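# Hook the hex nut out onto the tape strip

## Task

Extract the hex nut from its spot among the spacers and leave it resting completely on the tape strip. The hook pick on the table (orange-brown handle, hooked tip) may be used as a tool. Avoid toppling or tilting the upright spacers; any left fallen or leaning counts against you, though freeing the nut with some knocked down beats not freeing it. The nut must not be held by the arm when the scene ends: release it and pull the arm away. Nothing may be pushed or dropped off the table, and the result must stay in place without the robot supporting it.

## Robot and tools

Robot: one arm with a two-finger gripper and a single camera, cam_wrist (504x504 images), mounted on the hand. Its base may sit slightly tilted relative to the table. Loose objects or a held part may occasionally be nudged or pulled by an outside disturbance.

Scene frame: origin on the table surface straight below the arm base, +z up, +y to the left when facing along +x. The state line reports end_effector_position (metres) and end_effector_quat_wxyz plus linear and angular velocities (m/s, rad/s). That position is the midpoint between the finger pads, 3 to 4 cm short of the fingertips, and gets less accurate at long reach. In the gripper's own frame the fingers point along +x and close along y.

Joint order, used in every row and every per-joint list: wrist roll, waist, wrist yaw, shoulder, wrist pitch, elbow. Wrist roll is reversed: its sign is opposite to the URDF in commands, results and refusals, so a URDF angle of 1.2 shows as about -1.2. Stated URDF ranges (radians): waist -3.054 to 3.054, shoulder 0.000 to 3.142, elbow 0.000 to 2.356, wrist pitch -1.571 to 1.571, wrist yaw -1.571 to 1.571, wrist roll -3.142 to 3.142 (real ends may differ by 0.010).

A row is 7 numbers, each in [-1, 1]: six joint values in the order above, then the gripper opening. The joint values are offsets, not poses, scaled so 1.0 equals 0.9615 rad for waist, shoulder and elbow, 1.713 for wrist pitch, 1.767 for wrist yaw and 1.728 for wrist roll. The opening is absolute: +1 fully open (pad gap 0.088 m), empty fingers touch near -0.80, and anything lower closes no further. Closing fully from open takes at least about 0.5 s.

execute_actions(actions): a list of actions; each action is a list of up to 15 rows, one per 1/30 s step; if fewer, the last row is held to fill 15 steps (0.5 s). Offsets in every row are measured from the joint angles at the start of that action, not from the preceding row; for the first action, from the most recently reported angles. An action asking any joint to go more than 0.010 rad beyond its range end is refused; if the first action fails this or any action is malformed, the whole call does nothing. A joint pushed past its real end stops there and the result says "joint sent to its limit". An empty list just returns state and images.

move(target, speed, blocking): target is one 7-number row; its offsets are taken from the Joint positions in the latest result showing them. All joints travel proportionally, so the hand follows a curve. Path length is 0.5 to 10 s; speed (0.01 to 2 rad/s, default 0.5) caps the joint with the farthest to go. Moves do not avoid obstacles; faster moves and targets set deeper past a contact hit and press harder. The finger value is applied at the start. The result adds a move: line with the outcome (done, off_target, moving, held, fault), limits=held or limits=none, and the joint farthest from target. blocking=false returns after 0.5 s while the arm keeps going; other motion commands are then refused until a result shows the move ended, so use wait or stop.

wait(seconds): 0 to 10; the arm keeps its last command, returns early if a running move ends. stop(): brakes a running move; needs room, fingers continue. zoom_image(camera, region): camera "cam_wrist", region [x0, y0, x1, y1] in pixels from the top-left, at most 504 by 504. finished_scene(scene): ends the current scene (give its number) irreversibly and reports whether the task succeeded.

Motion details: per step each joint target stays within a lead of its measured angle (0.211 rad for waist, shoulder, elbow; 0.213 wrist pitch; 0.267 wrist yaw; 0.228 wrist roll), and targets are scaled back if they would put the hand over 70 mm from where it is. Big moves therefore need several actions, and an unfinished one may need recommanding. Friction can leave joints short, particularly at long reach, so check Joint positions after each move. "Joint targets" shows what the joints are being driven toward now. "joint command not followed" means the clearance check altered or blocked targets.

Gripping: grip_measured is the measured opening on the command scale; Joint positions ends with the pad gap in metres. Readings may carry a constant error of about 1 mm, and read up to about 3 mm (0.061) narrow while squeezing hard. To hold something, command roughly 0.07 below grip_measured; less gives a lighter hold. Parts thinner than about 3 mm get proportionally less force. Pad force tops out near 34 to 49 N and can spike at first contact.

Torques: Joint torques lists total drive output; External joint torques estimates outside load (including friction and held weight), with extra lines for earlier actions. Load limits (N m): waist 18, shoulder 22.3, elbow 22.2, wrist pitch 5.86, wrist yaw 5.84, wrist roll 5.48. Reaching one triggers a TORQUE FAULT: the arm halts 10 s and the rest of the call is skipped. Holding loads heats motors; MOTOR HOT appears from 50 °C, and at 95 °C an OVER-TEMPERATURE FAULT holds the arm, possibly cutting power so it goes limp.

Camera: cam_wrist pinhole+radial, fovy_deg=60.066, K=[[435.898, 0, 248.761], [0, 435.898, 251.121], [0, 0, 1]], D=[0.523011, 0.0422265, 0, 0, 0.000304452, 0.645715, 0.0773954, 0.0012337], initial T_world_to_cam=[[0.641041, -0.256261, 0.723462, -0.529544], [-0.257698, -0.959757, -0.11162, -0.0349228], [0.722951, -0.114881, -0.681281, -0.174121], [0, 0, 0, 1]], pos_world=[0.456341, -0.189222, 0.260581]. Its pose follows the reported joints; expect errors near 0.5 degrees and 2.5 mm.

Avoid: dropping things, slamming or shoving hard, knocking spacers or anything off the table, and finishing with the nut still in the fingers. Open the gripper, back away, then end the scene.

Each tool is called after "Emit:" as name(argument=value, ...), one argument or row to a line, values as JSON.

## Session

Emit:
execute_actions(
  actions=[],
)

Scene clock: 0.00 s.
end_effector_position=(+0.5109, -0.2288, +0.2119) grip_measured=+0.828 end_effector_quat_wxyz=(+0.762, -0.552, +0.197, +0.274) end_effector_velocity=(-0.001, -0.001, +0.004) end_effector_angular_velocity=(+0.006, -0.016, +0.012)
Joint names: [wrist roll, waist, wrist yaw, shoulder, wrist pitch, elbow]
Joint positions: [ 2.05  -0.159  0.152  1.837 -0.284  1.523  0.08 ]
Joint velocities: [ 0.007 -0.002 -0.022 -0.007 -0.007  0.002  0.   ]
Joint torques (N m, as the arm reports them, + toward a larger Joint positions number): no reading
External joint torques (N m, as the arm's controller estimates them; a push from outside toward a larger Joint positions number lowers the number): no reading
Motor temperatures (°C, as the motors report them): [25 26 27 26 27 26]
Heat: hottest wrist pitch 27 °C (+0.0 °C/min).
Joint targets: [2.050 -0.159 0.152 1.837 -0.284 1.523]

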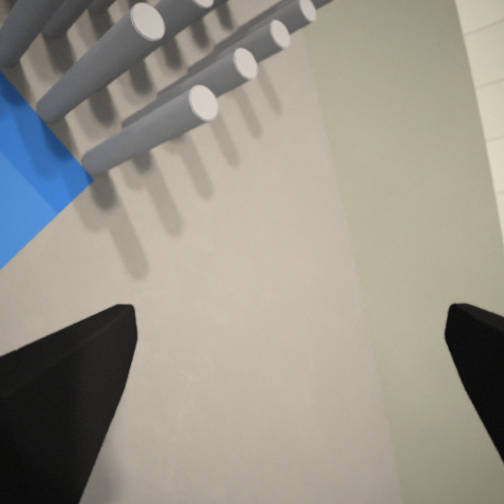

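Emit:
move(
  target=[-1,0.165,-0.086,-0.3,-0.3,0,1],
  speed=1.2,
)

Scene clock: 8.40 s.
end_effector_position=(+0.4135, -0.1852, +0.3158) grip_measured=+0.989 end_effector_quat_wxyz=(+0.887, +0.213, +0.351, +0.209) end_effector_velocity=(-0.002, +0.001, -0.001) end_effector_angular_velocity=(+0.001, -0.000, +0.011)
Joint names: [wrist roll, waist, wrist yaw, shoulder, wrist pitch, elbow]
Joint positions: [ 0.327 -0.003  0.004  1.556 -0.796  1.523  0.087]
Joint velocities: [ 0.007 -0.002 -0.007 -0.002 -0.007 -0.002 -0.   ]
Joint torques (N m, as the arm reports them, + toward a larger Joint positions number): [-0.14  4.8  -0.76 -5.19  0.76  4.17]
External joint torques (N m, as the arm's controller estimates them; a push from outside toward a larger Joint positions number lowers the number): [-0.17 -0.42 -0.24 -0.37 -0.23 -0.56]
Motor temperatures (°C, as the motors report them): [25 28 28 28 28 27]
Heat: hottest waist 28 °C (+7.1 °C/min).
Joint targets: [0.322 -0.001 -0.000 1.549 -0.798 1.523]
move: done; limits=none; farthest joint: the shoulder, 0.008 radians from its target (0.289 radians at the start)
camera_calibration (this result's frames):
cam_wrist: T_world_to_cam=[[0.213188, -0.814066, -0.540229, -0.0584196], [-0.892898, 0.0621102, -0.445954, 0.550872], [0.39659, 0.577441, -0.713637, 0.245473], [0, 0, 0, 1]] pos_world=[0.406975, -0.223518, 0.389282]

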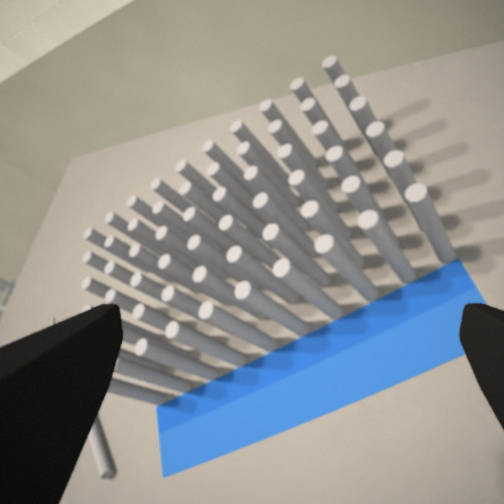

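Emit:
zoom_image(
  camera="cam_wrist",
  region=[60,100,480,420],
)

Emit:
zoom_image(
  camera="cam_wrist",
  region=[0,280,220,500],
)

Region (60, 100, 480, 420) of cam_wrist's 504x504 image, scaled by 1.200, with more detail than that image has; it fills the top 384 rows of this view, and the rest is white.

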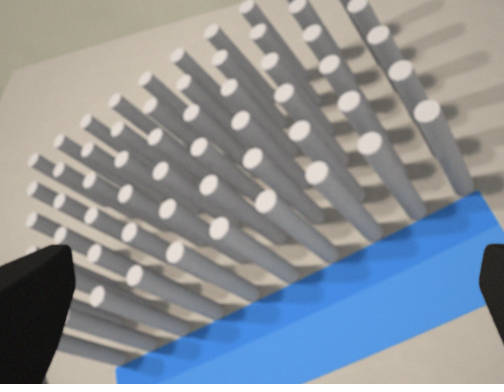

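Region (0, 280, 220, 500) of cam_wrist's 504x504 image, scaled by 2.291, with more detail than that image has.

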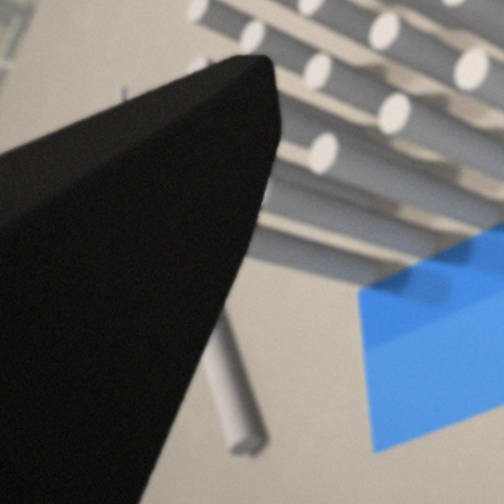

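Emit:
move(
  target=[0.326,0,0,-0.266,0.39,-0.752,1],
  speed=1,
)

Scene clock: 29.10 s.
end_effector_position=(+0.3741, -0.1198, +0.2521) grip_measured=+0.989 end_effector_quat_wxyz=(+0.948, -0.042, +0.217, +0.227) end_effector_velocity=(-0.003, +0.003, +0.000) end_effector_angular_velocity=(-0.013, -0.010, +0.020)
Joint names: [wrist roll, waist, wrist yaw, shoulder, wrist pitch, elbow]
Joint positions: [ 0.885 -0.003  0.004  1.308 -0.13   0.811  0.087]
Joint velocities: [ 0.022  0.002 -0.007 -0.007 -0.007 -0.007  0.   ]
Joint torques (N m, as the arm reports them, + toward a larger Joint positions number): [ 0.17  3.49 -0.58 -4.09  1.12  2.91]
External joint torques (N m, as the arm's controller estimates them; a push from outside toward a larger Joint positions number lowers the number): [ 0.17 -0.51 -0.05 -0.51  0.01 -1.86]
Motor temperatures (°C, as the motors report them): [25 30 28 29 28 28]
Heat: hottest waist 30 °C (+6.2 °C/min).
Joint targets: [0.890 -0.003 0.004 1.301 -0.128 0.800]
move: off_target; limits=none; farthest joint: the elbow, 0.011 radians from its target (0.723 radians at the start)
camera_calibration (this result's frames):
cam_wrist: T_world_to_cam=[[0.447662, -0.893408, -0.0377026, -0.25503], [-0.637797, -0.289462, -0.713741, 0.413132], [0.626749, 0.343561, -0.699394, 0.0601838], [0, 0, 0, 1]] pos_world=[0.339941, -0.128936, 0.327346]

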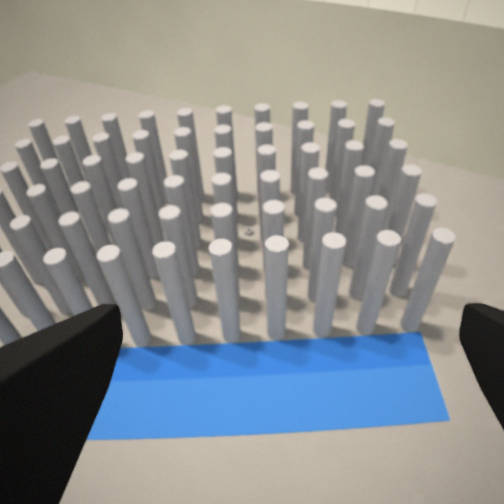

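Emit:
move(
  target=[0,0.3,-0.2,0,-0.45,0,1],
  speed=1,
)

Scene clock: 33.43 s.
end_effector_position=(+0.2110, +0.0169, +0.2824) grip_measured=+0.989 end_effector_quat_wxyz=(+0.727, -0.008, +0.259, +0.636) end_effector_velocity=(-0.005, -0.000, -0.001) end_effector_angular_velocity=(-0.000, -0.003, +0.024)
Joint names: [wrist roll, waist, wrist yaw, shoulder, wrist pitch, elbow]
Joint positions: [ 0.885  0.283 -0.346  1.307 -0.899  0.811  0.087]
Joint velocities: [ 0.022 -0.002 -0.007 -0.002 -0.022 -0.002 -0.   ]
Joint torques (N m, as the arm reports them, + toward a larger Joint positions number): [ 0.01  2.9  -0.89 -2.01  0.53  4.07]
External joint torques (N m, as the arm's controller estimates them; a push from outside toward a larger Joint positions number lowers the number): [ 0.   -0.19 -0.26 -0.11 -0.18 -0.55]
Motor temperatures (°C, as the motors report them): [25 30 28 29 29 28]
Heat: hottest waist 30 °C (+5.4 °C/min).
Joint targets: [0.885 0.286 -0.350 1.308 -0.901 0.811]
move: done; limits=none; farthest joint: the wrist yaw, 0.004 radians from its target (0.353 radians at the start)
camera_calibration (this result's frames):
cam_wrist: T_world_to_cam=[[0.922188, -0.191133, -0.33621, -0.0864318], [-0.379145, -0.618263, -0.688476, 0.314136], [-0.0762759, 0.762377, -0.642622, 0.261874], [0, 0, 0, 1]] pos_world=[0.218784, -0.0219476, 0.355502]

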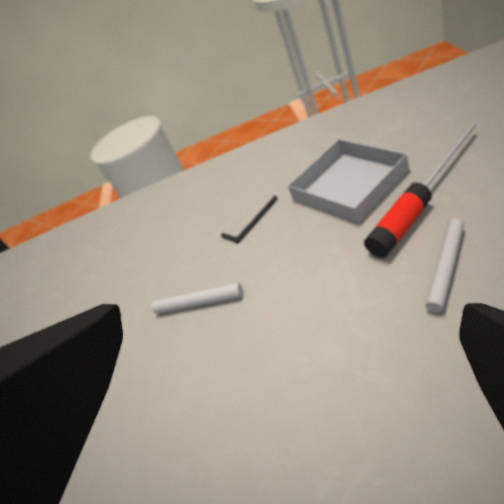

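Emit:
move(
  target=[0,-0.5,0.7,-0.1,0.2,0.3,1],
  speed=1.2,
)

Scene clock: 37.87 s.
end_effector_position=(+0.2777, -0.3186, +0.2086) grip_measured=+0.990 end_effector_quat_wxyz=(+0.796, -0.152, +0.579, -0.088) end_effector_velocity=(+0.002, +0.003, -0.003) end_effector_angular_velocity=(+0.012, -0.005, +0.013)
Joint names: [wrist roll, waist, wrist yaw, shoulder, wrist pitch, elbow]
Joint positions: [ 0.885 -0.195  0.887  1.216 -0.558  1.088  0.087]
Joint velocities: [ 0.007 -0.007 -0.022  0.002  0.007 -0.007 -0.   ]
Joint torques (N m, as the arm reports them, + toward a larger Joint positions number): [-0.01  2.62  0.14 -4.28  0.89  5.36]
External joint torques (N m, as the arm's controller estimates them; a push from outside toward a larger Joint positions number lowers the number): [ 0.01 -0.62  0.19 -0.35  0.03  0.64]
Motor temperatures (°C, as the motors report them): [25 30 28 29 29 28]
Heat: hottest waist 30 °C (+4.8 °C/min).
Joint targets: [0.885 -0.197 0.891 1.211 -0.556 1.099]
move: off_target; limits=none; farthest joint: the elbow, 0.011 radians from its target (0.288 radians at the start)
camera_calibration (this result's frames):
cam_wrist: T_world_to_cam=[[0.0219489, -0.942661, 0.33303, -0.365977], [-0.999695, -0.0169276, 0.0179723, 0.29779], [-0.0113044, -0.333323, -0.942745, 0.170801], [0, 0, 0, 1]] pos_world=[0.307663, -0.283019, 0.277551]

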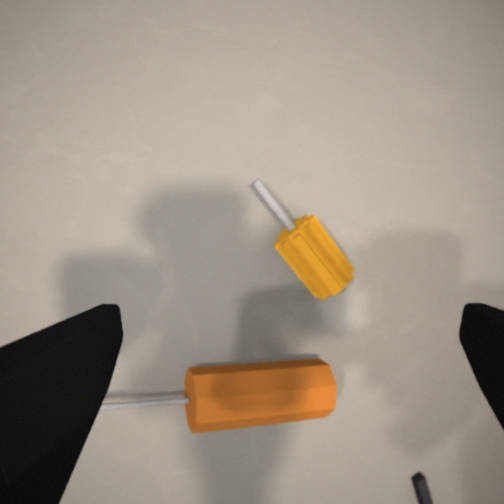

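Emit:
move(
  target=[0.894,-0.643,-0.338,0.512,-0.506,0.826,1],
  speed=1.2,
)

Scene clock: 58.80 s.
end_effector_position=(+0.2098, -0.3899, +0.1244) grip_measured=+0.990 end_effector_quat_wxyz=(+0.578, -0.397, +0.410, +0.583) end_effector_velocity=(+0.002, -0.001, +0.002) end_effector_angular_velocity=(-0.004, -0.021, +0.014)
Joint names: [wrist roll, waist, wrist yaw, shoulder, wrist pitch, elbow]
Joint positions: [ 2.425 -0.81   0.294  1.695 -1.423  1.872  0.088]
Joint velocities: [ 0.022  0.002 -0.007 -0.007  0.007 -0.002 -0.   ]
Joint torques (N m, as the arm reports them, + toward a larger Joint positions number): [ 0.2   2.84 -0.36 -7.07 -0.43  4.77]
External joint torques (N m, as the arm's controller estimates them; a push from outside toward a larger Joint positions number lowers the number): [ 0.2  -0.6  -0.18  2.05 -0.15  0.35]
Motor temperatures (°C, as the motors report them): [25 29 28 29 29 30]
Heat: hottest elbow 30 °C (+3.1 °C/min).
Joint targets: [2.430 -0.813 0.290 1.709 -1.425 1.883]
move: off_target; limits=none; farthest joint: the shoulder, 0.013 radians from its target (0.492 radians at the start)
camera_calibration (this result's frames):
cam_wrist: T_world_to_cam=[[0.999312, -0.0194436, -0.0315867, -0.203374], [-0.0203111, -0.999419, -0.027378, -0.352674], [-0.0310361, 0.0280007, -0.999126, 0.218888], [0, 0, 0, 1]] pos_world=[0.202864, -0.362553, 0.202617]

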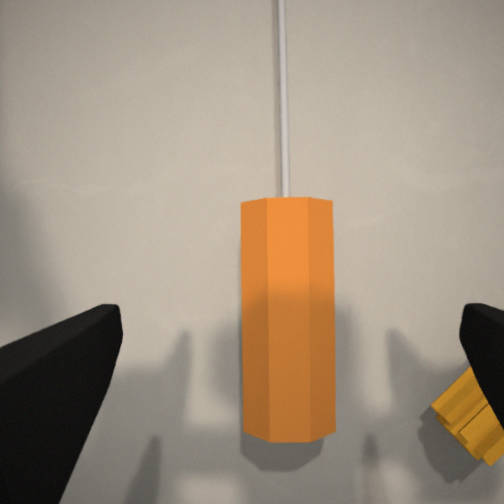

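Emit:
move(
  target=[0.066,-0.12,-0.023,0.12,0.146,-0.13,1],
  speed=0.3,
)

Emit:
move(
  target=[0,0,0,0,0,0,-0.2],
)

Scene clock: 67.00 s.
end_effector_position=(+0.2095, -0.3909, +0.0434) grip_measured=+0.990 end_effector_quat_wxyz=(+0.578, -0.396, +0.410, +0.583) end_effector_velocity=(-0.003, +0.002, -0.000) end_effector_angular_velocity=(+0.006, +0.005, +0.026)
Joint names: [wrist roll, waist, wrist yaw, shoulder, wrist pitch, elbow]
Joint positions: [ 2.535 -0.923  0.257  1.798 -1.176  1.758  0.088]
Joint velocities: [ 0.022 -0.002  0.007 -0.002 -0.007 -0.007 -0.   ]
Joint torques (N m, as the arm reports them, + toward a larger Joint positions number): [ 0.12  2.8  -0.33 -7.39 -0.2   2.17]
External joint torques (N m, as the arm's controller estimates them; a push from outside toward a larger Joint positions number lowers the number): [ 0.12 -0.6  -0.18  2.11  0.12 -1.85]
Motor temperatures (°C, as the motors report them): [25 29 28 31 29 30]
Heat: hottest shoulder 31 °C (+3.0 °C/min).
Joint targets: [2.540 -0.926 0.253 1.811 -1.173 1.747]
move: off_target; limits=none; farthest joint: the shoulder, 0.012 radians from its target (0.115 radians at the start)
camera_calibration (this result's frames):
cam_wrist: T_world_to_cam=[[0.999291, -0.0197077, -0.0320728, -0.205673], [-0.0205745, -0.999426, -0.0269265, -0.355927], [-0.0315238, 0.0275673, -0.999123, 0.137937], [0, 0, 0, 1]] pos_world=[0.202553, -0.363579, 0.121635]

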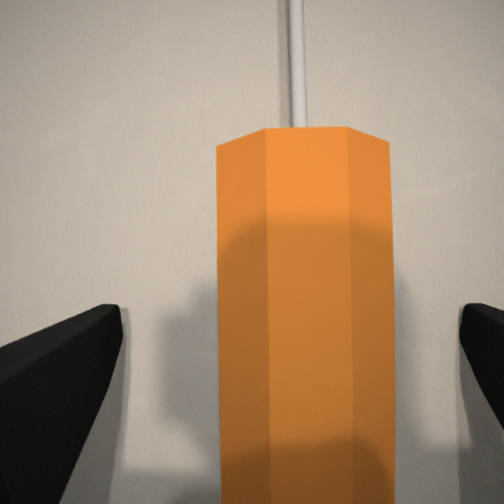

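Scene clock: 67.57 s.
end_effector_position=(+0.2096, -0.3909, +0.0435) grip_measured=-0.116 end_effector_quat_wxyz=(+0.578, -0.397, +0.410, +0.583) end_effector_velocity=(+0.001, +0.002, +0.001) end_effector_angular_velocity=(+0.010, -0.007, +0.009)
Joint names: [wrist roll, waist, wrist yaw, shoulder, wrist pitch, elbow]
Joint positions: [ 2.535 -0.923  0.257  1.798 -1.176  1.758  0.033]
Joint velocities: [ 0.007  0.002 -0.007 -0.002 -0.007 -0.002  0.   ]
Joint torques (N m, as the arm reports them, + toward a larger Joint positions number): [ 0.    2.98 -0.16 -8.73 -0.35  3.38]
External joint torques (N m, as the arm's controller estimates them; a push from outside toward a larger Joint positions number lowers the number): [ 0.   -0.49 -0.01  0.8  -0.03 -0.67]
Motor temperatures (°C, as the motors report them): [25 29 28 31 29 30]
Heat: hottest shoulder 31 °C (+3.0 °C/min).
Joint targets: [2.535 -0.923 0.257 1.798 -1.176 1.758]
move: done; limits=none; farthest joint: the waist, 0.000 radians from its target (0.000 radians at the start)
camera_calibration (this result's frames):
cam_wrist: T_world_to_cam=[[0.999305, -0.0194398, -0.0318016, -0.205712], [-0.0202995, -0.999431, -0.0269368, -0.355926], [-0.0312598, 0.0275637, -0.999131, 0.137938], [0, 0, 0, 1]] pos_world=[0.202656, -0.363524, 0.121689]

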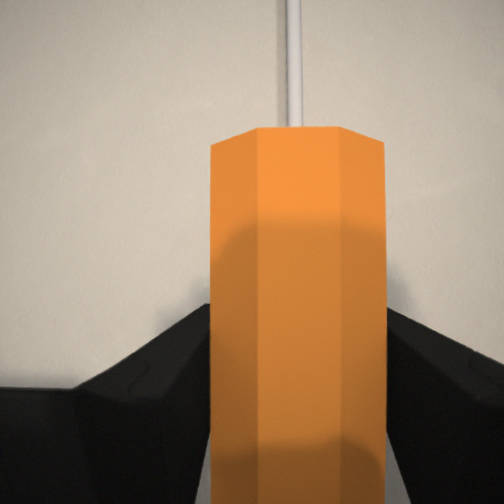

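Emit:
move(
  target=[-0.066,0.12,0.023,-0.11,-0.146,0.13,-0.2],
  speed=0.4,
)

Emit:
move(
  target=[-0.848,0.604,0.105,-0.33,0.58,-1,-0.2],
  speed=0.8,
)

Scene clock: 76.47 s.
end_effector_position=(+0.2105, -0.3887, +0.1213) grip_measured=-0.116 end_effector_quat_wxyz=(+0.577, -0.394, +0.409, +0.587) end_effector_velocity=(-0.002, -0.003, -0.001) end_effector_angular_velocity=(-0.010, +0.009, -0.013)
Joint names: [wrist roll, waist, wrist yaw, shoulder, wrist pitch, elbow]
Joint positions: [ 2.426 -0.811  0.295  1.704 -1.423  1.872  0.033]
Joint velocities: [-0.007 -0.007  0.007 -0.002  0.007 -0.002 -0.   ]
Joint torques (N m, as the arm reports them, + toward a larger Joint positions number): [-0.16  3.37 -0.11 -9.15 -0.56  4.94]
External joint torques (N m, as the arm's controller estimates them; a push from outside toward a larger Joint positions number lowers the number): [-0.16  0.    0.07 -0.1  -0.26  0.6 ]
Motor temperatures (°C, as the motors report them): [25 29 28 33 29 30]
Heat: hottest shoulder 33 °C (+4.0 °C/min).
Joint targets: [2.421 -0.807 0.297 1.692 -1.426 1.883]
move: off_target; limits=none; farthest joint: the shoulder, 0.012 radians from its target (0.106 radians at the start)
camera_calibration (this result's frames):
cam_wrist: T_world_to_cam=[[0.999207, -0.0150227, -0.0368761, -0.20178], [-0.0162504, -0.999316, -0.0332219, -0.351684], [-0.0363518, 0.0337948, -0.998767, 0.219133], [0, 0, 0, 1]] pos_world=[0.203871, -0.361881, 0.199739]

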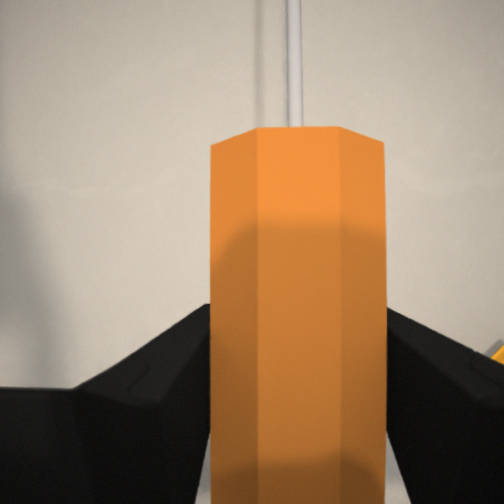

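Scene clock: 79.00 s.
end_effector_position=(+0.3174, -0.2070, +0.1344) grip_measured=-0.115 end_effector_quat_wxyz=(+0.829, -0.124, +0.528, +0.137) end_effector_velocity=(-0.003, -0.000, -0.001) end_effector_angular_velocity=(-0.007, +0.010, +0.008)
Joint names: [wrist roll, waist, wrist yaw, shoulder, wrist pitch, elbow]
Joint positions: [ 0.965 -0.235  0.478  1.398 -0.432  0.92   0.033]
Joint velocities: [ 0.007 -0.002  0.007 -0.002 -0.007 -0.002 -0.   ]
Joint torques (N m, as the arm reports them, + toward a larger Joint positions number): [-0.15  3.96 -0.19 -5.33  0.77  2.67]
External joint torques (N m, as the arm's controller estimates them; a push from outside toward a larger Joint positions number lowers the number): [-0.15 -0.03  0.06 -0.68  0.07 -1.53]
Motor temperatures (°C, as the motors report them): [25 29 28 34 29 30]
Heat: hottest shoulder 34 °C (+5.0 °C/min).
Joint targets: [0.960 -0.230 0.480 1.387 -0.429 0.911]
move: off_target; limits=none; farthest joint: the shoulder, 0.011 radians from its target (0.318 radians at the start)
camera_calibration (this result's frames):
cam_wrist: T_world_to_cam=[[0.345429, -0.937174, 0.0488209, -0.300219], [-0.93223, -0.348654, -0.09689, 0.26611], [0.107824, -0.0120437, -0.994097, 0.174089], [0, 0, 0, 1]] pos_world=[0.333009, -0.18648, 0.213501]

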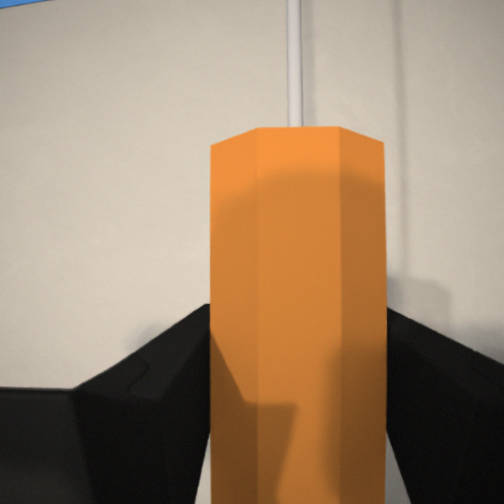

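Emit:
move(
  target=[0,0,0,-0.025,0,-0.207,-0.2],
  speed=0.4,
)

Emit:
move(
  target=[0.078,-0.14,-0.04,0.125,0.146,-0.085,-0.2],
  speed=0.25,
)

Scene clock: 83.07 s.
end_effector_position=(+0.2703, -0.1551, +0.0998) grip_measured=-0.115 end_effector_quat_wxyz=(+0.789, -0.130, +0.565, +0.205) end_effector_velocity=(-0.006, +0.006, -0.001) end_effector_angular_velocity=(+0.019, +0.006, +0.041)
Joint names: [wrist roll, waist, wrist yaw, shoulder, wrist pitch, elbow]
Joint positions: [ 0.965 -0.235  0.478  1.383 -0.433  0.729  0.033]
Joint velocities: [ 0.022 -0.002 -0.022 -0.007 -0.022 -0.012  0.   ]
Joint torques (N m, as the arm reports them, + toward a larger Joint positions number): [ 0.    3.07 -0.3  -4.7   0.51  2.21]
External joint torques (N m, as the arm's controller estimates them; a push from outside toward a larger Joint positions number lowers the number): [ 0.   -0.53 -0.04 -0.72  0.03 -1.35]
Motor temperatures (°C, as the motors report them): [25 29 28 33 29 29]
Heat: hottest shoulder 33 °C (+3.0 °C/min).
Joint targets: [0.965 -0.235 0.478 1.374 -0.432 0.721]
move: done; limits=none; farthest joint: the shoulder, 0.009 radians from its target (0.024 radians at the start)
camera_calibration (this result's frames):
cam_wrist: T_world_to_cam=[[0.456862, -0.888656, -0.0395926, -0.247407], [-0.889423, -0.457065, -0.00429304, 0.199254], [-0.0142814, 0.0371759, -0.999207, 0.18652], [0, 0, 0, 1]] pos_world=[0.292916, -0.135722, 0.177432]

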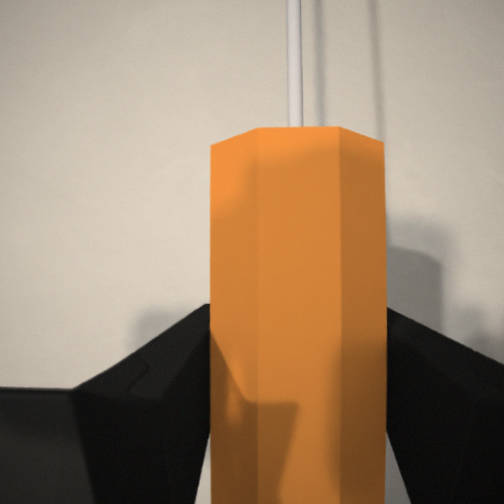

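Scene clock: 84.60 s.
end_effector_position=(+0.2704, -0.1535, +0.0515) grip_measured=-0.115 end_effector_quat_wxyz=(+0.790, -0.130, +0.563, +0.204) end_effector_velocity=(-0.000, -0.000, -0.002) end_effector_angular_velocity=(+0.003, -0.002, +0.001)
Joint names: [wrist roll, waist, wrist yaw, shoulder, wrist pitch, elbow]
Joint positions: [ 1.095 -0.368  0.411  1.496 -0.186  0.655  0.033]
Joint velocities: [ 0.007 -0.007 -0.007  0.002  0.007 -0.002  0.   ]
Joint torques (N m, as the arm reports them, + toward a larger Joint positions number): [ 0.12  3.05 -0.42 -3.47  0.52  1.45]
External joint torques (N m, as the arm's controller estimates them; a push from outside toward a larger Joint positions number lowers the number): [ 0.12 -0.67 -0.15  0.97  0.07 -1.35]
Motor temperatures (°C, as the motors report them): [25 29 28 33 29 29]
Heat: hottest shoulder 33 °C (+3.0 °C/min).
Joint targets: [1.099 -0.370 0.408 1.503 -0.183 0.648]
move: done; limits=none; farthest joint: the elbow, 0.008 radians from its target (0.082 radians at the start)
camera_calibration (this result's frames):
cam_wrist: T_world_to_cam=[[0.456203, -0.889126, -0.0365263, -0.247971], [-0.889823, -0.456239, -0.00784892, 0.200306], [-0.00968605, 0.0360827, -0.999302, 0.136807], [0, 0, 0, 1]] pos_world=[0.292688, -0.134027, 0.129226]

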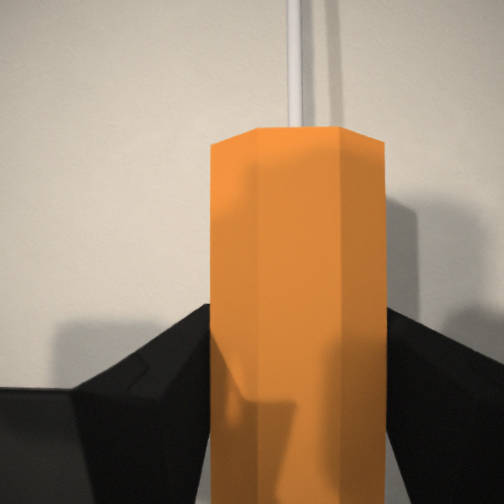

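Emit:
move(
  target=[0.015,-0.035,-0.01,0,0.008,0,-0.2],
  speed=0.1,
)

Emit:
move(
  target=[0,0,0,0,0,0,1],
)

Scene clock: 87.97 s.
end_effector_position=(+0.2690, -0.1581, +0.0473) grip_measured=-0.115 end_effector_quat_wxyz=(+0.792, -0.128, +0.562, +0.204) end_effector_velocity=(-0.003, +0.001, +0.000) end_effector_angular_velocity=(-0.001, +0.012, +0.019)
Joint names: [wrist roll, waist, wrist yaw, shoulder, wrist pitch, elbow]
Joint positions: [ 1.118 -0.397  0.392  1.496 -0.174  0.655  0.033]
Joint velocities: [ 0.007  0.002  0.007 -0.002 -0.022  0.002  0.   ]
Joint torques (N m, as the arm reports them, + toward a larger Joint positions number): [ 0.13  2.8  -0.27 -4.32  0.49  2.23]
External joint torques (N m, as the arm's controller estimates them; a push from outside toward a larger Joint positions number lowers the number): [ 0.13 -0.92  0.01  0.23  0.06 -0.49]
Motor temperatures (°C, as the motors report them): [25 29 28 33 29 29]
Heat: hottest shoulder 33 °C (+3.0 °C/min).
Joint targets: [1.121 -0.402 0.393 1.496 -0.172 0.655]
move: done; limits=none; farthest joint: the waist, 0.005 radians from its target (0.034 radians at the start)
camera_calibration (this result's frames):
cam_wrist: T_world_to_cam=[[0.45246, -0.89094, -0.0387896, -0.250747], [-0.891764, -0.45232, -0.0128256, 0.19827], [-0.00611846, 0.0403943, -0.999165, 0.132485], [0, 0, 0, 1]] pos_world=[0.291074, -0.139071, 0.125191]

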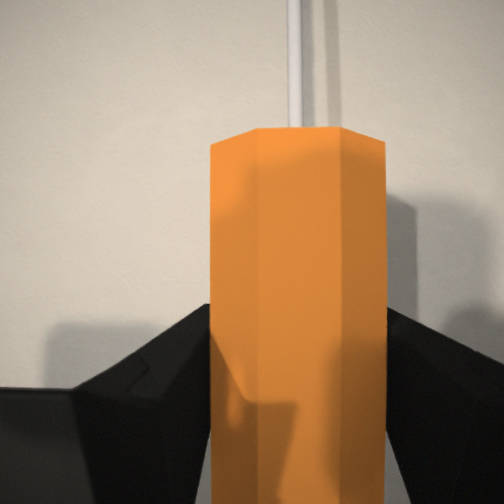

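Scene clock: 88.70 s.
end_effector_position=(+0.2690, -0.1581, +0.0473) grip_measured=+0.987 end_effector_quat_wxyz=(+0.792, -0.128, +0.562, +0.204) end_effector_velocity=(+0.001, -0.001, +0.001) end_effector_angular_velocity=(+0.010, -0.017, -0.003)
Joint names: [wrist roll, waist, wrist yaw, shoulder, wrist pitch, elbow]
Joint positions: [ 1.118 -0.397  0.392  1.496 -0.174  0.655  0.087]
Joint velocities: [ 0.007 -0.007 -0.022 -0.007  0.007 -0.002  0.001]
Joint torques (N m, as the arm reports them, + toward a larger Joint positions number): [ 0.    3.12 -0.29 -4.31  0.36  2.26]
External joint torques (N m, as the arm's controller estimates them; a push from outside toward a larger Joint positions number lowers the number): [ 0.01 -0.54 -0.01  0.26 -0.09 -0.5 ]
Motor temperatures (°C, as the motors report them): [25 29 28 32 29 29]
Heat: hottest shoulder 32 °C (+2.0 °C/min).
Joint targets: [1.118 -0.396 0.392 1.496 -0.174 0.655]
move: done; limits=none; farthest joint: the waist, 0.000 radians from its target (0.000 radians at the start)
camera_calibration (this result's frames):
cam_wrist: T_world_to_cam=[[0.45246, -0.89094, -0.0387896, -0.250747], [-0.891764, -0.45232, -0.0128256, 0.19827], [-0.00611846, 0.0403943, -0.999165, 0.132485], [0, 0, 0, 1]] pos_world=[0.291074, -0.139071, 0.125191]

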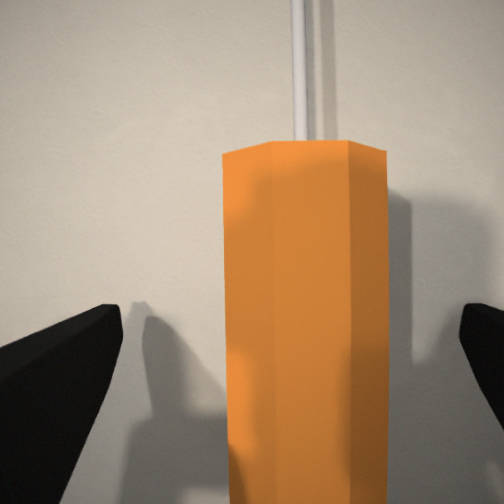

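Emit:
move(
  target=[0.13,-0.27,-0.288,-0.02,0.08,-0.08,1],
)

Scene clock: 99.10 s.
end_effector_position=(+0.2691, -0.1588, +0.0367) grip_measured=+0.989 end_effector_quat_wxyz=(+0.873, -0.071, +0.413, +0.247) end_effector_velocity=(+0.002, +0.000, +0.002) end_effector_angular_velocity=(+0.005, -0.022, +0.001)
Joint names: [wrist roll, waist, wrist yaw, shoulder, wrist pitch, elbow]
Joint positions: [ 1.34  -0.65  -0.118  1.473 -0.037  0.588  0.087]
Joint velocities: [ 0.007 -0.002 -0.022 -0.002  0.007 -0.002 -0.   ]
Joint torques (N m, as the arm reports them, + toward a larger Joint positions number): [ 0.1   2.05 -0.51 -4.12  0.3   0.47]
External joint torques (N m, as the arm's controller estimates them; a push from outside toward a larger Joint positions number lowers the number): [ 0.1  -1.13  0.    0.7  -0.05 -1.5 ]
Motor temperatures (°C, as the motors report them): [25 29 28 32 29 29]
Heat: hottest shoulder 32 °C (+2.1 °C/min).
Joint targets: [1.342 -0.656 -0.117 1.477 -0.036 0.578]
move: done; limits=none; farthest joint: the elbow, 0.009 radians from its target (0.077 radians at the start)
camera_calibration (this result's frames):
cam_wrist: T_world_to_cam=[[0.482019, -0.870753, -0.0971961, -0.254474], [-0.83068, -0.418901, -0.366732, 0.199746], [0.278617, 0.257511, -0.925236, 0.0770082], [0, 0, 0, 1]] pos_world=[0.267131, -0.157741, 0.11977]

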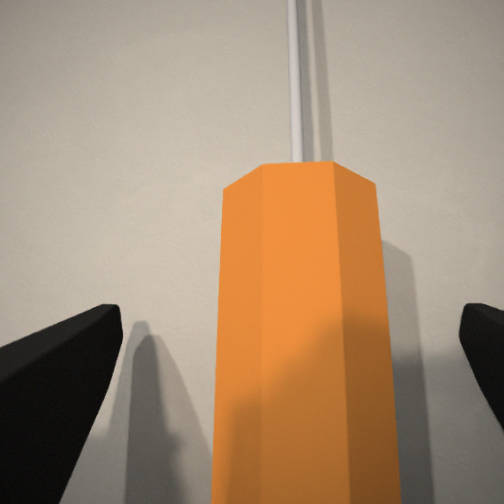

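Emit:
move(
  target=[0.133,-0.30,-0.288,0.023,0.08,-0.1,1],
)

Scene clock: 102.57 s.
end_effector_position=(+0.2476, -0.1678, +0.0357) grip_measured=+0.989 end_effector_quat_wxyz=(+0.938, -0.053, +0.256, +0.230) end_effector_velocity=(+0.000, +0.002, +0.003) end_effector_angular_velocity=(+0.022, -0.012, -0.003)
Joint names: [wrist roll, waist, wrist yaw, shoulder, wrist pitch, elbow]
Joint positions: [ 1.565 -0.936 -0.622  1.486  0.098  0.497  0.087]
Joint velocities: [-0.007 -0.002 -0.022 -0.002 -0.007 -0.002 -0.   ]
Joint torques (N m, as the arm reports them, + toward a larger Joint positions number): [ 0.15  1.75 -0.89 -3.77  0.3  -0.09]
External joint torques (N m, as the arm's controller estimates them; a push from outside toward a larger Joint positions number lowers the number): [ 0.16 -0.64 -0.25  1.12  0.07 -1.01]
Motor temperatures (°C, as the motors report them): [25 29 28 31 29 29]
Heat: hottest shoulder 31 °C (+1.0 °C/min).
Joint targets: [1.569 -0.938 -0.627 1.494 0.100 0.492]
move: done; limits=none; farthest joint: the shoulder, 0.009 radians from its target (0.023 radians at the start)
camera_calibration (this result's frames):
cam_wrist: T_world_to_cam=[[0.454538, -0.889987, -0.036312, -0.250639], [-0.684877, -0.323137, -0.65309, 0.167995], [0.569508, 0.321723, -0.756409, 0.0171243], [0, 0, 0, 1]] pos_world=[0.219229, -0.17429, 0.113568]

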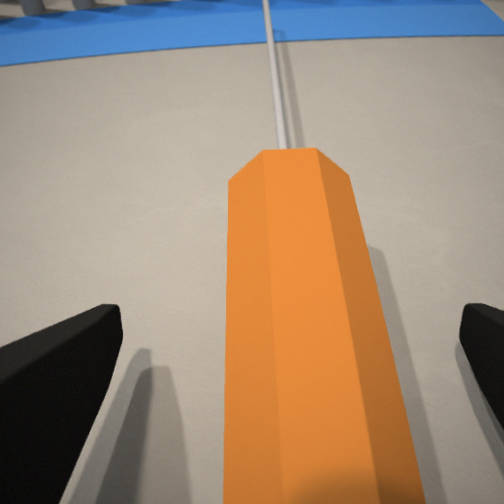

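Emit:
move(
  target=[0.097,-0.14,-0.164,0.152,-0.027,0.068,1],
  speed=0.3,
)

Emit:
zoom_image(
  camera="cam_wrist",
  region=[180,0,340,160],
)

Scene clock: 112.10 s.
end_effector_position=(+0.2417, -0.1714, +0.0308) grip_measured=+0.989 end_effector_quat_wxyz=(+0.959, -0.031, +0.157, +0.232) end_effector_velocity=(-0.002, +0.002, +0.002) end_effector_angular_velocity=(-0.001, -0.009, +0.010)
Joint names: [wrist roll, waist, wrist yaw, shoulder, wrist pitch, elbow]
Joint positions: [ 1.728 -1.068 -0.908  1.623  0.054  0.558  0.087]
Joint velocities: [ 0.022 -0.002 -0.007 -0.007 -0.022 -0.002 -0.   ]
Joint torques (N m, as the arm reports them, + toward a larger Joint positions number): [ 0.09  1.84 -0.94 -3.94 -0.16  0.15]
External joint torques (N m, as the arm's controller estimates them; a push from outside toward a larger Joint positions number lowers the number): [ 0.1  -0.39 -0.28  1.28 -0.16  0.02]
Motor temperatures (°C, as the motors report them): [25 29 28 31 28 28]
Heat: hottest shoulder 31 °C (+2.0 °C/min).
Joint targets: [1.733 -1.070 -0.912 1.632 0.052 0.562]
move: done; limits=none; farthest joint: the shoulder, 0.009 radians from its target (0.146 radians at the start)
camera_calibration (this result's frames):
cam_wrist: T_world_to_cam=[[0.455674, -0.88953, -0.0331198, -0.251628], [-0.550705, -0.252484, -0.795598, 0.14364], [0.699346, 0.380773, -0.604919, -0.00795376], [0, 0, 0, 1]] pos_world=[0.199326, -0.184535, 0.101134]

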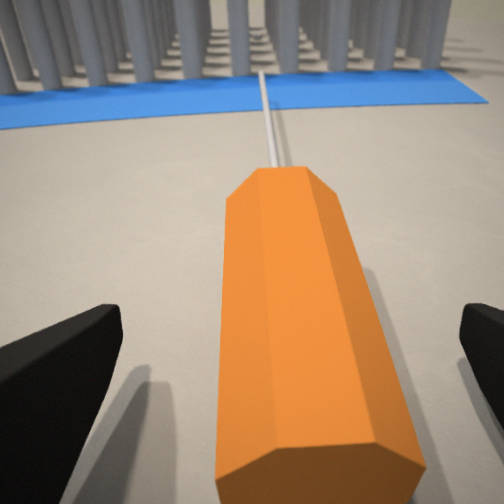

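Region (180, 0, 340, 160) of cam_wrist's 504x504 image, scaled by 3.150, with more detail than that image has.

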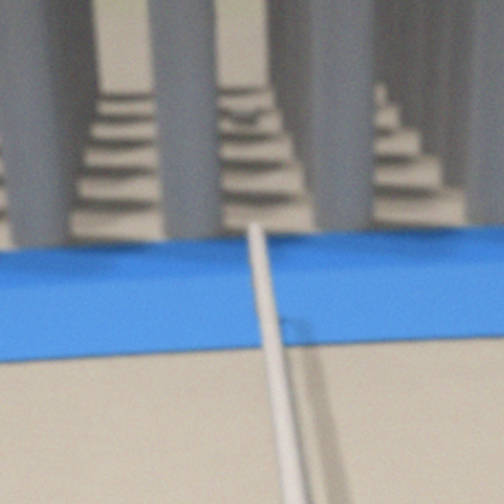

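Emit:
move(
  target=[0,0,0.012,0,0,0,1],
  speed=0.1,
)

Emit:
move(
  target=[0,0,0,0,0,0,-0.2],
)

Emit:
move(
  target=[-0.014,0.024,0.004,-0.07,-0.018,-0.022,-0.2],
  speed=0.15,
)

Emit:
move(
  target=[-0.131,0.198,0.063,0.125,0.177,-0.026,-0.2],
  speed=0.25,
)

Scene clock: 124.20 s.
end_effector_position=(+0.2407, -0.1713, +0.0283) grip_measured=+0.989 end_effector_quat_wxyz=(+0.958, -0.032, +0.165, +0.233) end_effector_velocity=(-0.001, +0.001, +0.001) end_effector_angular_velocity=(+0.003, -0.006, +0.002)
Joint names: [wrist roll, waist, wrist yaw, shoulder, wrist pitch, elbow]
Joint positions: [ 1.728 -1.068 -0.891  1.623  0.054  0.558  0.087]
Joint velocities: [ 0.007 -0.002 -0.007 -0.002 -0.007 -0.002  0.   ]
Joint torques (N m, as the arm reports them, + toward a larger Joint positions number): [-0.02  2.01 -0.63 -4.87 -0.04 -0.2 ]
External joint torques (N m, as the arm's controller estimates them; a push from outside toward a larger Joint positions number lowers the number): [-0.01 -0.24  0.03  0.36 -0.04 -0.34]
Motor temperatures (°C, as the motors report them): [25 28 28 30 28 28]
Heat: hottest shoulder 30 °C (+0.0 °C/min).
Joint targets: [1.728 -1.068 -0.887 1.623 0.054 0.558]
move: done; limits=none; farthest joint: the wrist yaw, 0.004 radians from its target (0.021 radians at the start)
camera_calibration (this result's frames):
cam_wrist: T_world_to_cam=[[0.457742, -0.888421, -0.0343522, -0.25146], [-0.562269, -0.259336, -0.785238, 0.142499], [0.688713, 0.378752, -0.618241, -0.00623223], [0, 0, 0, 1]] pos_world=[0.199519, -0.184087, 0.0994045]

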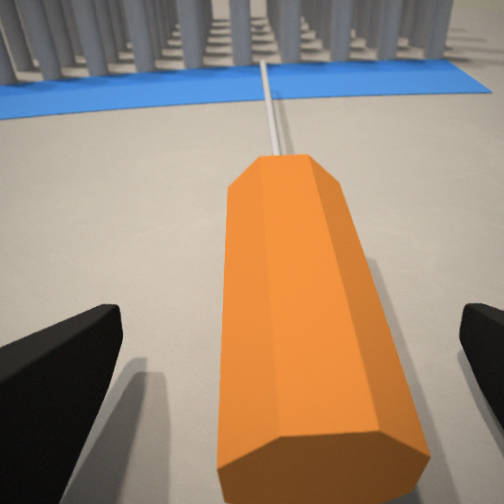

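Scene clock: 124.77 s.
end_effector_position=(+0.2407, -0.1713, +0.0283) grip_measured=-0.116 end_effector_quat_wxyz=(+0.958, -0.032, +0.165, +0.233) end_effector_velocity=(-0.000, -0.002, +0.002) end_effector_angular_velocity=(+0.005, -0.017, -0.005)
Joint names: [wrist roll, waist, wrist yaw, shoulder, wrist pitch, elbow]
Joint positions: [ 1.728 -1.068 -0.891  1.623  0.054  0.558  0.033]
Joint velocities: [ 0.007 -0.007 -0.022 -0.002 -0.007  0.002 -0.   ]
Joint torques (N m, as the arm reports them, + toward a larger Joint positions number): [-0.02  2.   -0.77 -4.83 -0.06 -0.22]
External joint torques (N m, as the arm's controller estimates them; a push from outside toward a larger Joint positions number lowers the number): [-0.01 -0.2  -0.1   0.4  -0.07 -0.38]
Motor temperatures (°C, as the motors report them): [25 28 28 30 28 28]
Heat: hottest shoulder 30 °C (+0.0 °C/min).
Joint targets: [1.728 -1.068 -0.891 1.623 0.054 0.558]
move: done; limits=none; farthest joint: the waist, 0.000 radians from its target (0.000 radians at the start)
camera_calibration (this result's frames):
cam_wrist: T_world_to_cam=[[0.457786, -0.888398, -0.0343721, -0.251458], [-0.562522, -0.259492, -0.785005, 0.142473], [0.688477, 0.378699, -0.618536, -0.00619461], [0, 0, 0, 1]] pos_world=[0.199523, -0.184079, 0.0993673]

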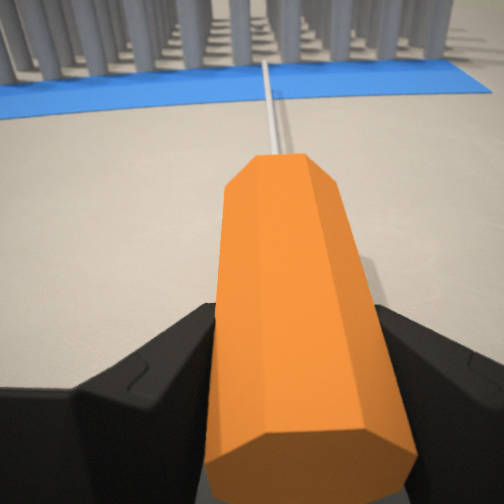

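Scene clock: 125.63 s.
end_effector_position=(+0.2411, -0.1707, +0.0400) grip_measured=-0.116 end_effector_quat_wxyz=(+0.957, -0.032, +0.164, +0.235) end_effector_velocity=(+0.000, +0.002, +0.002) end_effector_angular_velocity=(+0.003, -0.009, +0.006)
Joint names: [wrist roll, waist, wrist yaw, shoulder, wrist pitch, elbow]
Joint positions: [ 1.709 -1.05  -0.882  1.566  0.026  0.542  0.033]
Joint velocities: [ 0.007  0.002 -0.007 -0.002 -0.007 -0.002  0.   ]
Joint torques (N m, as the arm reports them, + toward a larger Joint positions number): [-0.2   2.27 -0.81 -5.69 -0.14 -0.53]
External joint torques (N m, as the arm's controller estimates them; a push from outside toward a larger Joint positions number lowers the number): [-0.19  0.04 -0.14 -0.6  -0.16 -0.88]
Motor temperatures (°C, as the motors report them): [25 28 28 30 28 28]
Heat: hottest shoulder 30 °C (-1.0 °C/min).
Joint targets: [1.704 -1.045 -0.884 1.556 0.023 0.537]
move: done; limits=none; farthest joint: the shoulder, 0.010 radians from its target (0.068 radians at the start)
camera_calibration (this result's frames):
cam_wrist: T_world_to_cam=[[0.460973, -0.886702, -0.035549, -0.251111], [-0.56059, -0.259914, -0.786247, 0.15158], [0.687927, 0.382366, -0.61689, 0.00121066], [0, 0, 0, 1]] pos_world=[0.199897, -0.183726, 0.110999]

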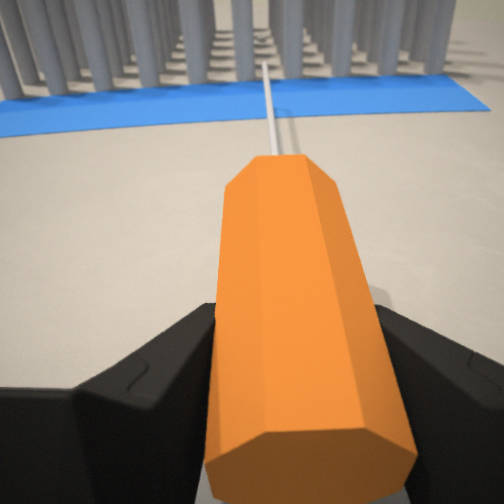

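Scene clock: 127.37 s.
end_effector_position=(+0.2857, -0.1489, +0.0382) grip_measured=-0.116 end_effector_quat_wxyz=(+0.958, -0.032, +0.163, +0.233) end_effector_velocity=(-0.002, +0.001, -0.001) end_effector_angular_velocity=(-0.016, +0.002, +0.008)
Joint names: [wrist roll, waist, wrist yaw, shoulder, wrist pitch, elbow]
Joint positions: [ 1.487 -0.864 -0.77   1.679  0.327  0.521  0.033]
Joint velocities: [ 0.022 -0.002  0.007 -0.002 -0.007 -0.002 -0.   ]
Joint torques (N m, as the arm reports them, + toward a larger Joint positions number): [-0.16  3.06 -0.86 -4.09  0.39 -0.54]
External joint torques (N m, as the arm's controller estimates them; a push from outside toward a larger Joint positions number lowers the number): [-0.15  0.09 -0.2   1.    0.05 -0.89]
Motor temperatures (°C, as the motors report them): [25 28 28 30 28 28]
Heat: hottest shoulder 30 °C (-1.0 °C/min).
Joint targets: [1.482 -0.859 -0.771 1.686 0.329 0.517]
move: done; limits=none; farthest joint: the shoulder, 0.008 radians from its target (0.120 radians at the start)
camera_calibration (this result's frames):
cam_wrist: T_world_to_cam=[[0.457084, -0.888794, -0.0334536, -0.251683], [-0.560143, -0.258444, -0.787049, 0.180864], [0.690879, 0.378487, -0.615983, -0.040333], [0, 0, 0, 1]] pos_world=[0.244215, -0.161685, 0.109085]

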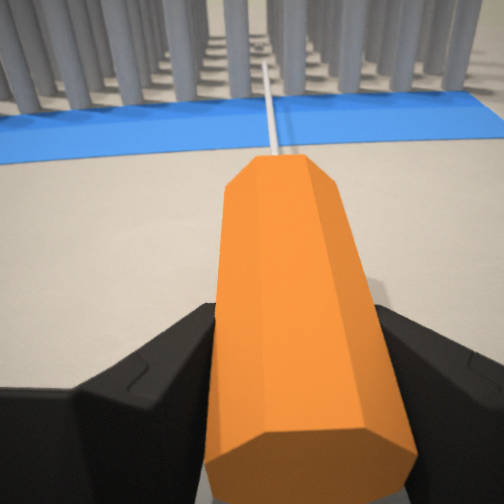

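Centred. Continue, nudging slightly left.

Emit:
move(
  target=[-0.097,0.18,0.064,0.15,0.118,0.04,-0.2],
  speed=0.2,
)

Emit:
move(
  target=[-0.066,0.152,0.062,0.158,0.073,0.095,-0.2],
  speed=0.15,
)

Emit:
zoom_image(
  camera="cam_wrist",
  region=[200,20,330,150],
)

Scene clock: 131.73 s.
end_effector_position=(+0.3291, -0.1243, +0.0389) grip_measured=-0.116 end_effector_quat_wxyz=(+0.958, -0.026, +0.163, +0.235) end_effector_velocity=(-0.001, +0.003, +0.002) end_effector_angular_velocity=(+0.013, -0.013, +0.012)
Joint names: [wrist roll, waist, wrist yaw, shoulder, wrist pitch, elbow]
Joint positions: [ 1.324 -0.696 -0.655  1.815  0.526  0.555  0.033]
Joint velocities: [ 0.007 -0.002 -0.022  0.002 -0.007 -0.002 -0.   ]
Joint torques (N m, as the arm reports them, + toward a larger Joint positions number): [-0.17  3.84 -0.8  -4.21  0.68  0.51]
External joint torques (N m, as the arm's controller estimates them; a push from outside toward a larger Joint positions number lowers the number): [-0.16  0.03 -0.14  0.96  0.13  0.08]
Motor temperatures (°C, as the motors report them): [25 29 29 30 28 28]
Heat: hottest shoulder 30 °C (-2.0 °C/min).
Joint targets: [1.319 -0.691 -0.656 1.823 0.529 0.559]
move: done; limits=none; farthest joint: the shoulder, 0.008 radians from its target (0.145 radians at the start)
camera_calibration (this result's frames):
cam_wrist: T_world_to_cam=[[0.458161, -0.887744, -0.0447109, -0.249442], [-0.560989, -0.249774, -0.789243, 0.213597], [0.689478, 0.386683, -0.612452, -0.0778277], [0, 0, 0, 1]] pos_world=[0.287771, -0.137995, 0.109762]

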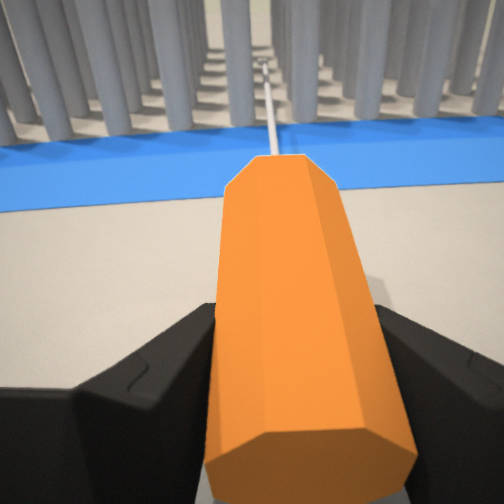

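Scene clock: 133.20 s.
end_effector_position=(+0.3732, -0.1017, +0.0382) grip_measured=-0.116 end_effector_quat_wxyz=(+0.958, -0.027, +0.164, +0.234) end_effector_velocity=(-0.001, +0.002, +0.002) end_effector_angular_velocity=(+0.022, -0.008, +0.007)
Joint names: [wrist roll, waist, wrist yaw, shoulder, wrist pitch, elbow]
Joint positions: [ 1.214 -0.556 -0.545  1.96   0.648  0.641  0.033]
Joint velocities: [-0.007 -0.002 -0.022 -0.002 -0.007 -0.002 -0.   ]
Joint torques (N m, as the arm reports them, + toward a larger Joint positions number): [-0.18  4.38 -0.77 -4.44  0.78  0.82]
External joint torques (N m, as the arm's controller estimates them; a push from outside toward a larger Joint positions number lowers the number): [-0.18 -0.28 -0.13  1.05  0.06  0.13]
Motor temperatures (°C, as the motors report them): [25 29 29 30 28 28]
Heat: hottest shoulder 30 °C (-3.0 °C/min).
Joint targets: [1.210 -0.550 -0.546 1.967 0.651 0.646]
move: done; limits=none; farthest joint: the shoulder, 0.007 radians from its target (0.152 radians at the start)
camera_calibration (this result's frames):
cam_wrist: T_world_to_cam=[[0.457013, -0.8884, -0.0434125, -0.249243], [-0.562944, -0.251113, -0.787424, 0.243907], [0.688646, 0.384302, -0.614882, -0.117273], [0, 0, 0, 1]] pos_world=[0.331973, -0.115111, 0.109129]

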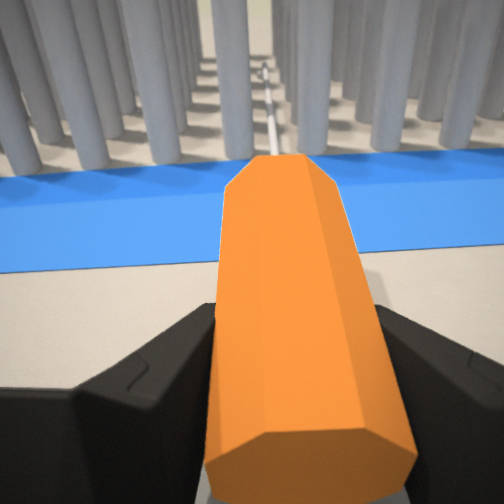

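Region (200, 20, 330, 150) of cam_wrist's 504x504 image, scaled by 3.877, with more detail than that image has.

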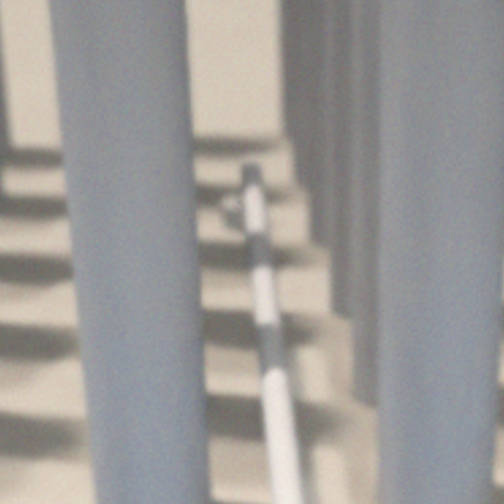

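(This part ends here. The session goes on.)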